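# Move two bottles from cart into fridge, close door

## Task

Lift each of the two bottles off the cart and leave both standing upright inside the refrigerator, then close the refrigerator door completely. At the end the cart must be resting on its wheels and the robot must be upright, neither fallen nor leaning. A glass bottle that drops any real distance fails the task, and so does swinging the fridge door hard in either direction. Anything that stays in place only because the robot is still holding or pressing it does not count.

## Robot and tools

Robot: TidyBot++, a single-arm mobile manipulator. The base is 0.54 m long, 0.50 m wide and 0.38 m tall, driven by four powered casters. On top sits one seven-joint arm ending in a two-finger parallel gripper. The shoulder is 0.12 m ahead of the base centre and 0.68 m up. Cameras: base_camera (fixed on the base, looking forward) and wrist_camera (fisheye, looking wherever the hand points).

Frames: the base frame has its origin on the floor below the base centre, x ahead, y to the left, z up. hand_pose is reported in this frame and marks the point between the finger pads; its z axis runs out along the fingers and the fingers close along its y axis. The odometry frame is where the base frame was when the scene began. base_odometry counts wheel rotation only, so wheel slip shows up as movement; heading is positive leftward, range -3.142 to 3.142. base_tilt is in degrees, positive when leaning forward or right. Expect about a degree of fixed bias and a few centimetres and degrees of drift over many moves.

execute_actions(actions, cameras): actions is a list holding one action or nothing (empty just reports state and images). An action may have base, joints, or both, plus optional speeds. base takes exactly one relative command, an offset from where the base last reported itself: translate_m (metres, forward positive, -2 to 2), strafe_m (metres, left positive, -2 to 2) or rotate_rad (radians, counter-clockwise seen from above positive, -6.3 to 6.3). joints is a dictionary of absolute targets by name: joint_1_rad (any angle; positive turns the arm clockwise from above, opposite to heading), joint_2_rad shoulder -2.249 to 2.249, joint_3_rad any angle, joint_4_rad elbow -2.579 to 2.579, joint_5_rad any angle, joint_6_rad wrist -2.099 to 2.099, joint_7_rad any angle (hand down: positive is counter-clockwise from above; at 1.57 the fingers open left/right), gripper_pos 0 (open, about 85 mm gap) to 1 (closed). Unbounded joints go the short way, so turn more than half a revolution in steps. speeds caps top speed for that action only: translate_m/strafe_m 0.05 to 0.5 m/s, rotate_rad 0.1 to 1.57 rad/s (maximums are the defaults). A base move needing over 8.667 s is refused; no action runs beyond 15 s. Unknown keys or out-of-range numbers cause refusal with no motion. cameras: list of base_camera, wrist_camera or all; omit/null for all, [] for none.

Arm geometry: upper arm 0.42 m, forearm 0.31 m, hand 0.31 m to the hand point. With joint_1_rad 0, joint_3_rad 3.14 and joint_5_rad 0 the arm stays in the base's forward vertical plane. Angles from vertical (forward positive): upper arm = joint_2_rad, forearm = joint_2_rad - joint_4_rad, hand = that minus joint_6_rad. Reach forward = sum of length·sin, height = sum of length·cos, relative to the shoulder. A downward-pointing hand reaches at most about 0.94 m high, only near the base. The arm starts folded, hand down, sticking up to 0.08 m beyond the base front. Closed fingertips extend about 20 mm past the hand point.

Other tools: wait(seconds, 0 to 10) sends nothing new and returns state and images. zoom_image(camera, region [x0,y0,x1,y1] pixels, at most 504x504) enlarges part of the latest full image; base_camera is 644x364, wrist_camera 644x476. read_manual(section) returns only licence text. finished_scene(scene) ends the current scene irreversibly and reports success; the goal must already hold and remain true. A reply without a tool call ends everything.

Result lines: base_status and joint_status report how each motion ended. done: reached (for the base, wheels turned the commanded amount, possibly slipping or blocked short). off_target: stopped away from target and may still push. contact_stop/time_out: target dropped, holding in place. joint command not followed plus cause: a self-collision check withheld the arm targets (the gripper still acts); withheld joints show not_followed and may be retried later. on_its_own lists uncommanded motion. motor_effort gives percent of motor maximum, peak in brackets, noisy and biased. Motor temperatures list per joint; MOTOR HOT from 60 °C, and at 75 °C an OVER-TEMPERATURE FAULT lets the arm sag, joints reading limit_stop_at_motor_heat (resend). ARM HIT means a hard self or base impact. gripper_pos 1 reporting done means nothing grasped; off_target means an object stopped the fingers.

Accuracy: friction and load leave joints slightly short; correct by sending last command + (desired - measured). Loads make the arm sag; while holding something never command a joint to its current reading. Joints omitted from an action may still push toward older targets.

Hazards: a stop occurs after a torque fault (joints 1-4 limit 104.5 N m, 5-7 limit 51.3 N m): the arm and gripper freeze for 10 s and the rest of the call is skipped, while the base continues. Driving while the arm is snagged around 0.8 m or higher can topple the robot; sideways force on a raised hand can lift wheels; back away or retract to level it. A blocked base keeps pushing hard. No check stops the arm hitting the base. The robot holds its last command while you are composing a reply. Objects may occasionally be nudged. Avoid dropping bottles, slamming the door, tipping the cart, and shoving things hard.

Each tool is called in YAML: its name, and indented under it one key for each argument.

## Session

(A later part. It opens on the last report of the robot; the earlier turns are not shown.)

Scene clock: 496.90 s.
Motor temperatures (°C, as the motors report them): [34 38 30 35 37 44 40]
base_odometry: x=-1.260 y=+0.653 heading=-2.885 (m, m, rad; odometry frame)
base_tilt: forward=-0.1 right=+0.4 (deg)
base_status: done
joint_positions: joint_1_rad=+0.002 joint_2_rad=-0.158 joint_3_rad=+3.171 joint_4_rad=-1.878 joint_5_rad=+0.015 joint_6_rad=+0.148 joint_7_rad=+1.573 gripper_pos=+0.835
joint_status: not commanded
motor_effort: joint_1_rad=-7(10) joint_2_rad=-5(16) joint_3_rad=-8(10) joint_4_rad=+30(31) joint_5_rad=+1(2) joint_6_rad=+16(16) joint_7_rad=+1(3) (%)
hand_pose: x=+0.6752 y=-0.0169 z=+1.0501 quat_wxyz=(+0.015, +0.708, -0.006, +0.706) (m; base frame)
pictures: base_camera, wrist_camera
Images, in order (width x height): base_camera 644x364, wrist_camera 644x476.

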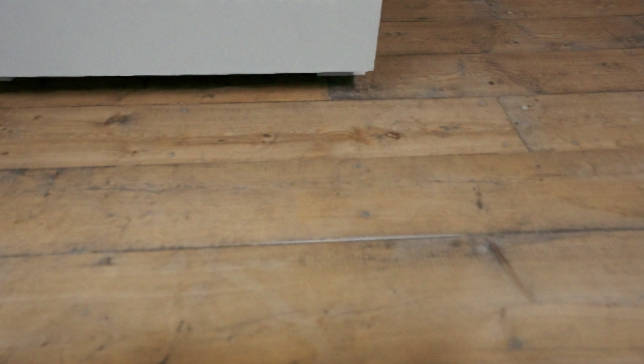

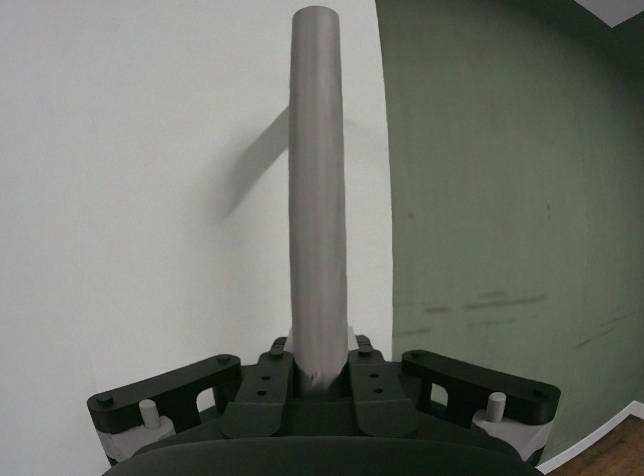

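Flush and compressing.

execute_actions:
  actions:
    - {"joints":{"gripper_pos":0}}
  cameras: []

execute_actions:
  actions:
    - {"base":{"translate_m":-0.25},"speeds":{"translate_m":0.15}}

Scene clock: 501.03 s.
Motor temperatures (°C, as the motors report them): [34 38 30 35 37 44 40]
base_odometry: x=-1.260 y=+0.653 heading=-2.885 (m, m, rad; odometry frame)
base_tilt: forward=-0.1 right=+0.4 (deg)
base_status: not commanded
joint_positions: joint_1_rad=-0.003 joint_2_rad=-0.123 joint_3_rad=+3.156 joint_4_rad=-1.834 joint_5_rad=+0.015 joint_6_rad=+0.146 joint_7_rad=+1.573 gripper_pos=+0.000
joint_status: all done
motor_effort: joint_1_rad=-2(12) joint_2_rad=-11(16) joint_3_rad=-1(12) joint_4_rad=+20(32) joint_5_rad=-1(0) joint_6_rad=+9(16) joint_7_rad=+0(1) (%)
hand_pose: x=+0.6902 y=-0.0047 z=+1.0569 quat_wxyz=(+0.009, +0.705, +0.003, +0.709) (m; base frame)
pictures: none
No camera images: the call's "cameras" was empty. Leave "cameras" out to get every camera's image.

Scene clock: 503.37 s.
Motor temperatures (°C, as the motors report them): [34 38 30 35 37 44 40]
base_odometry: x=-1.018 y=+0.717 heading=-2.885 (m, m, rad; odometry frame)
base_tilt: forward=-0.1 right=+0.4 (deg)
base_status: done
joint_positions: joint_1_rad=-0.003 joint_2_rad=-0.100 joint_3_rad=+3.155 joint_4_rad=-1.834 joint_5_rad=+0.015 joint_6_rad=+0.146 joint_7_rad=+1.573 gripper_pos=+0.000
joint_status: not commanded
motor_effort: joint_1_rad=+0(0) joint_2_rad=-17(20) joint_3_rad=+0(1) joint_4_rad=+20(21) joint_5_rad=-2(1) joint_6_rad=+9(10) joint_7_rad=+0(0) (%)
hand_pose: x=+0.6985 y=-0.0041 z=+1.0441 quat_wxyz=(+0.008, +0.713, +0.003, +0.701) (m; base frame)
pictures: base_camera, wrist_camera
Images, in order (width x height): base_camera 644x364, wrist_camera 644x476.

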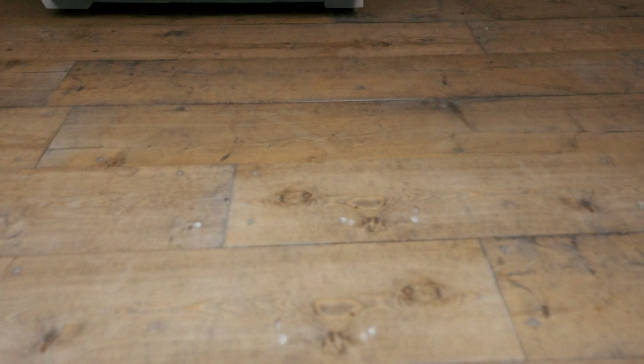

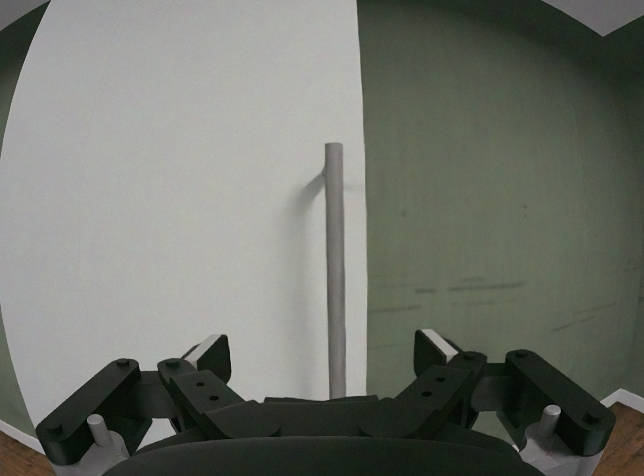

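finished_scene:
  scene: 2

The scene is finished: the task was done.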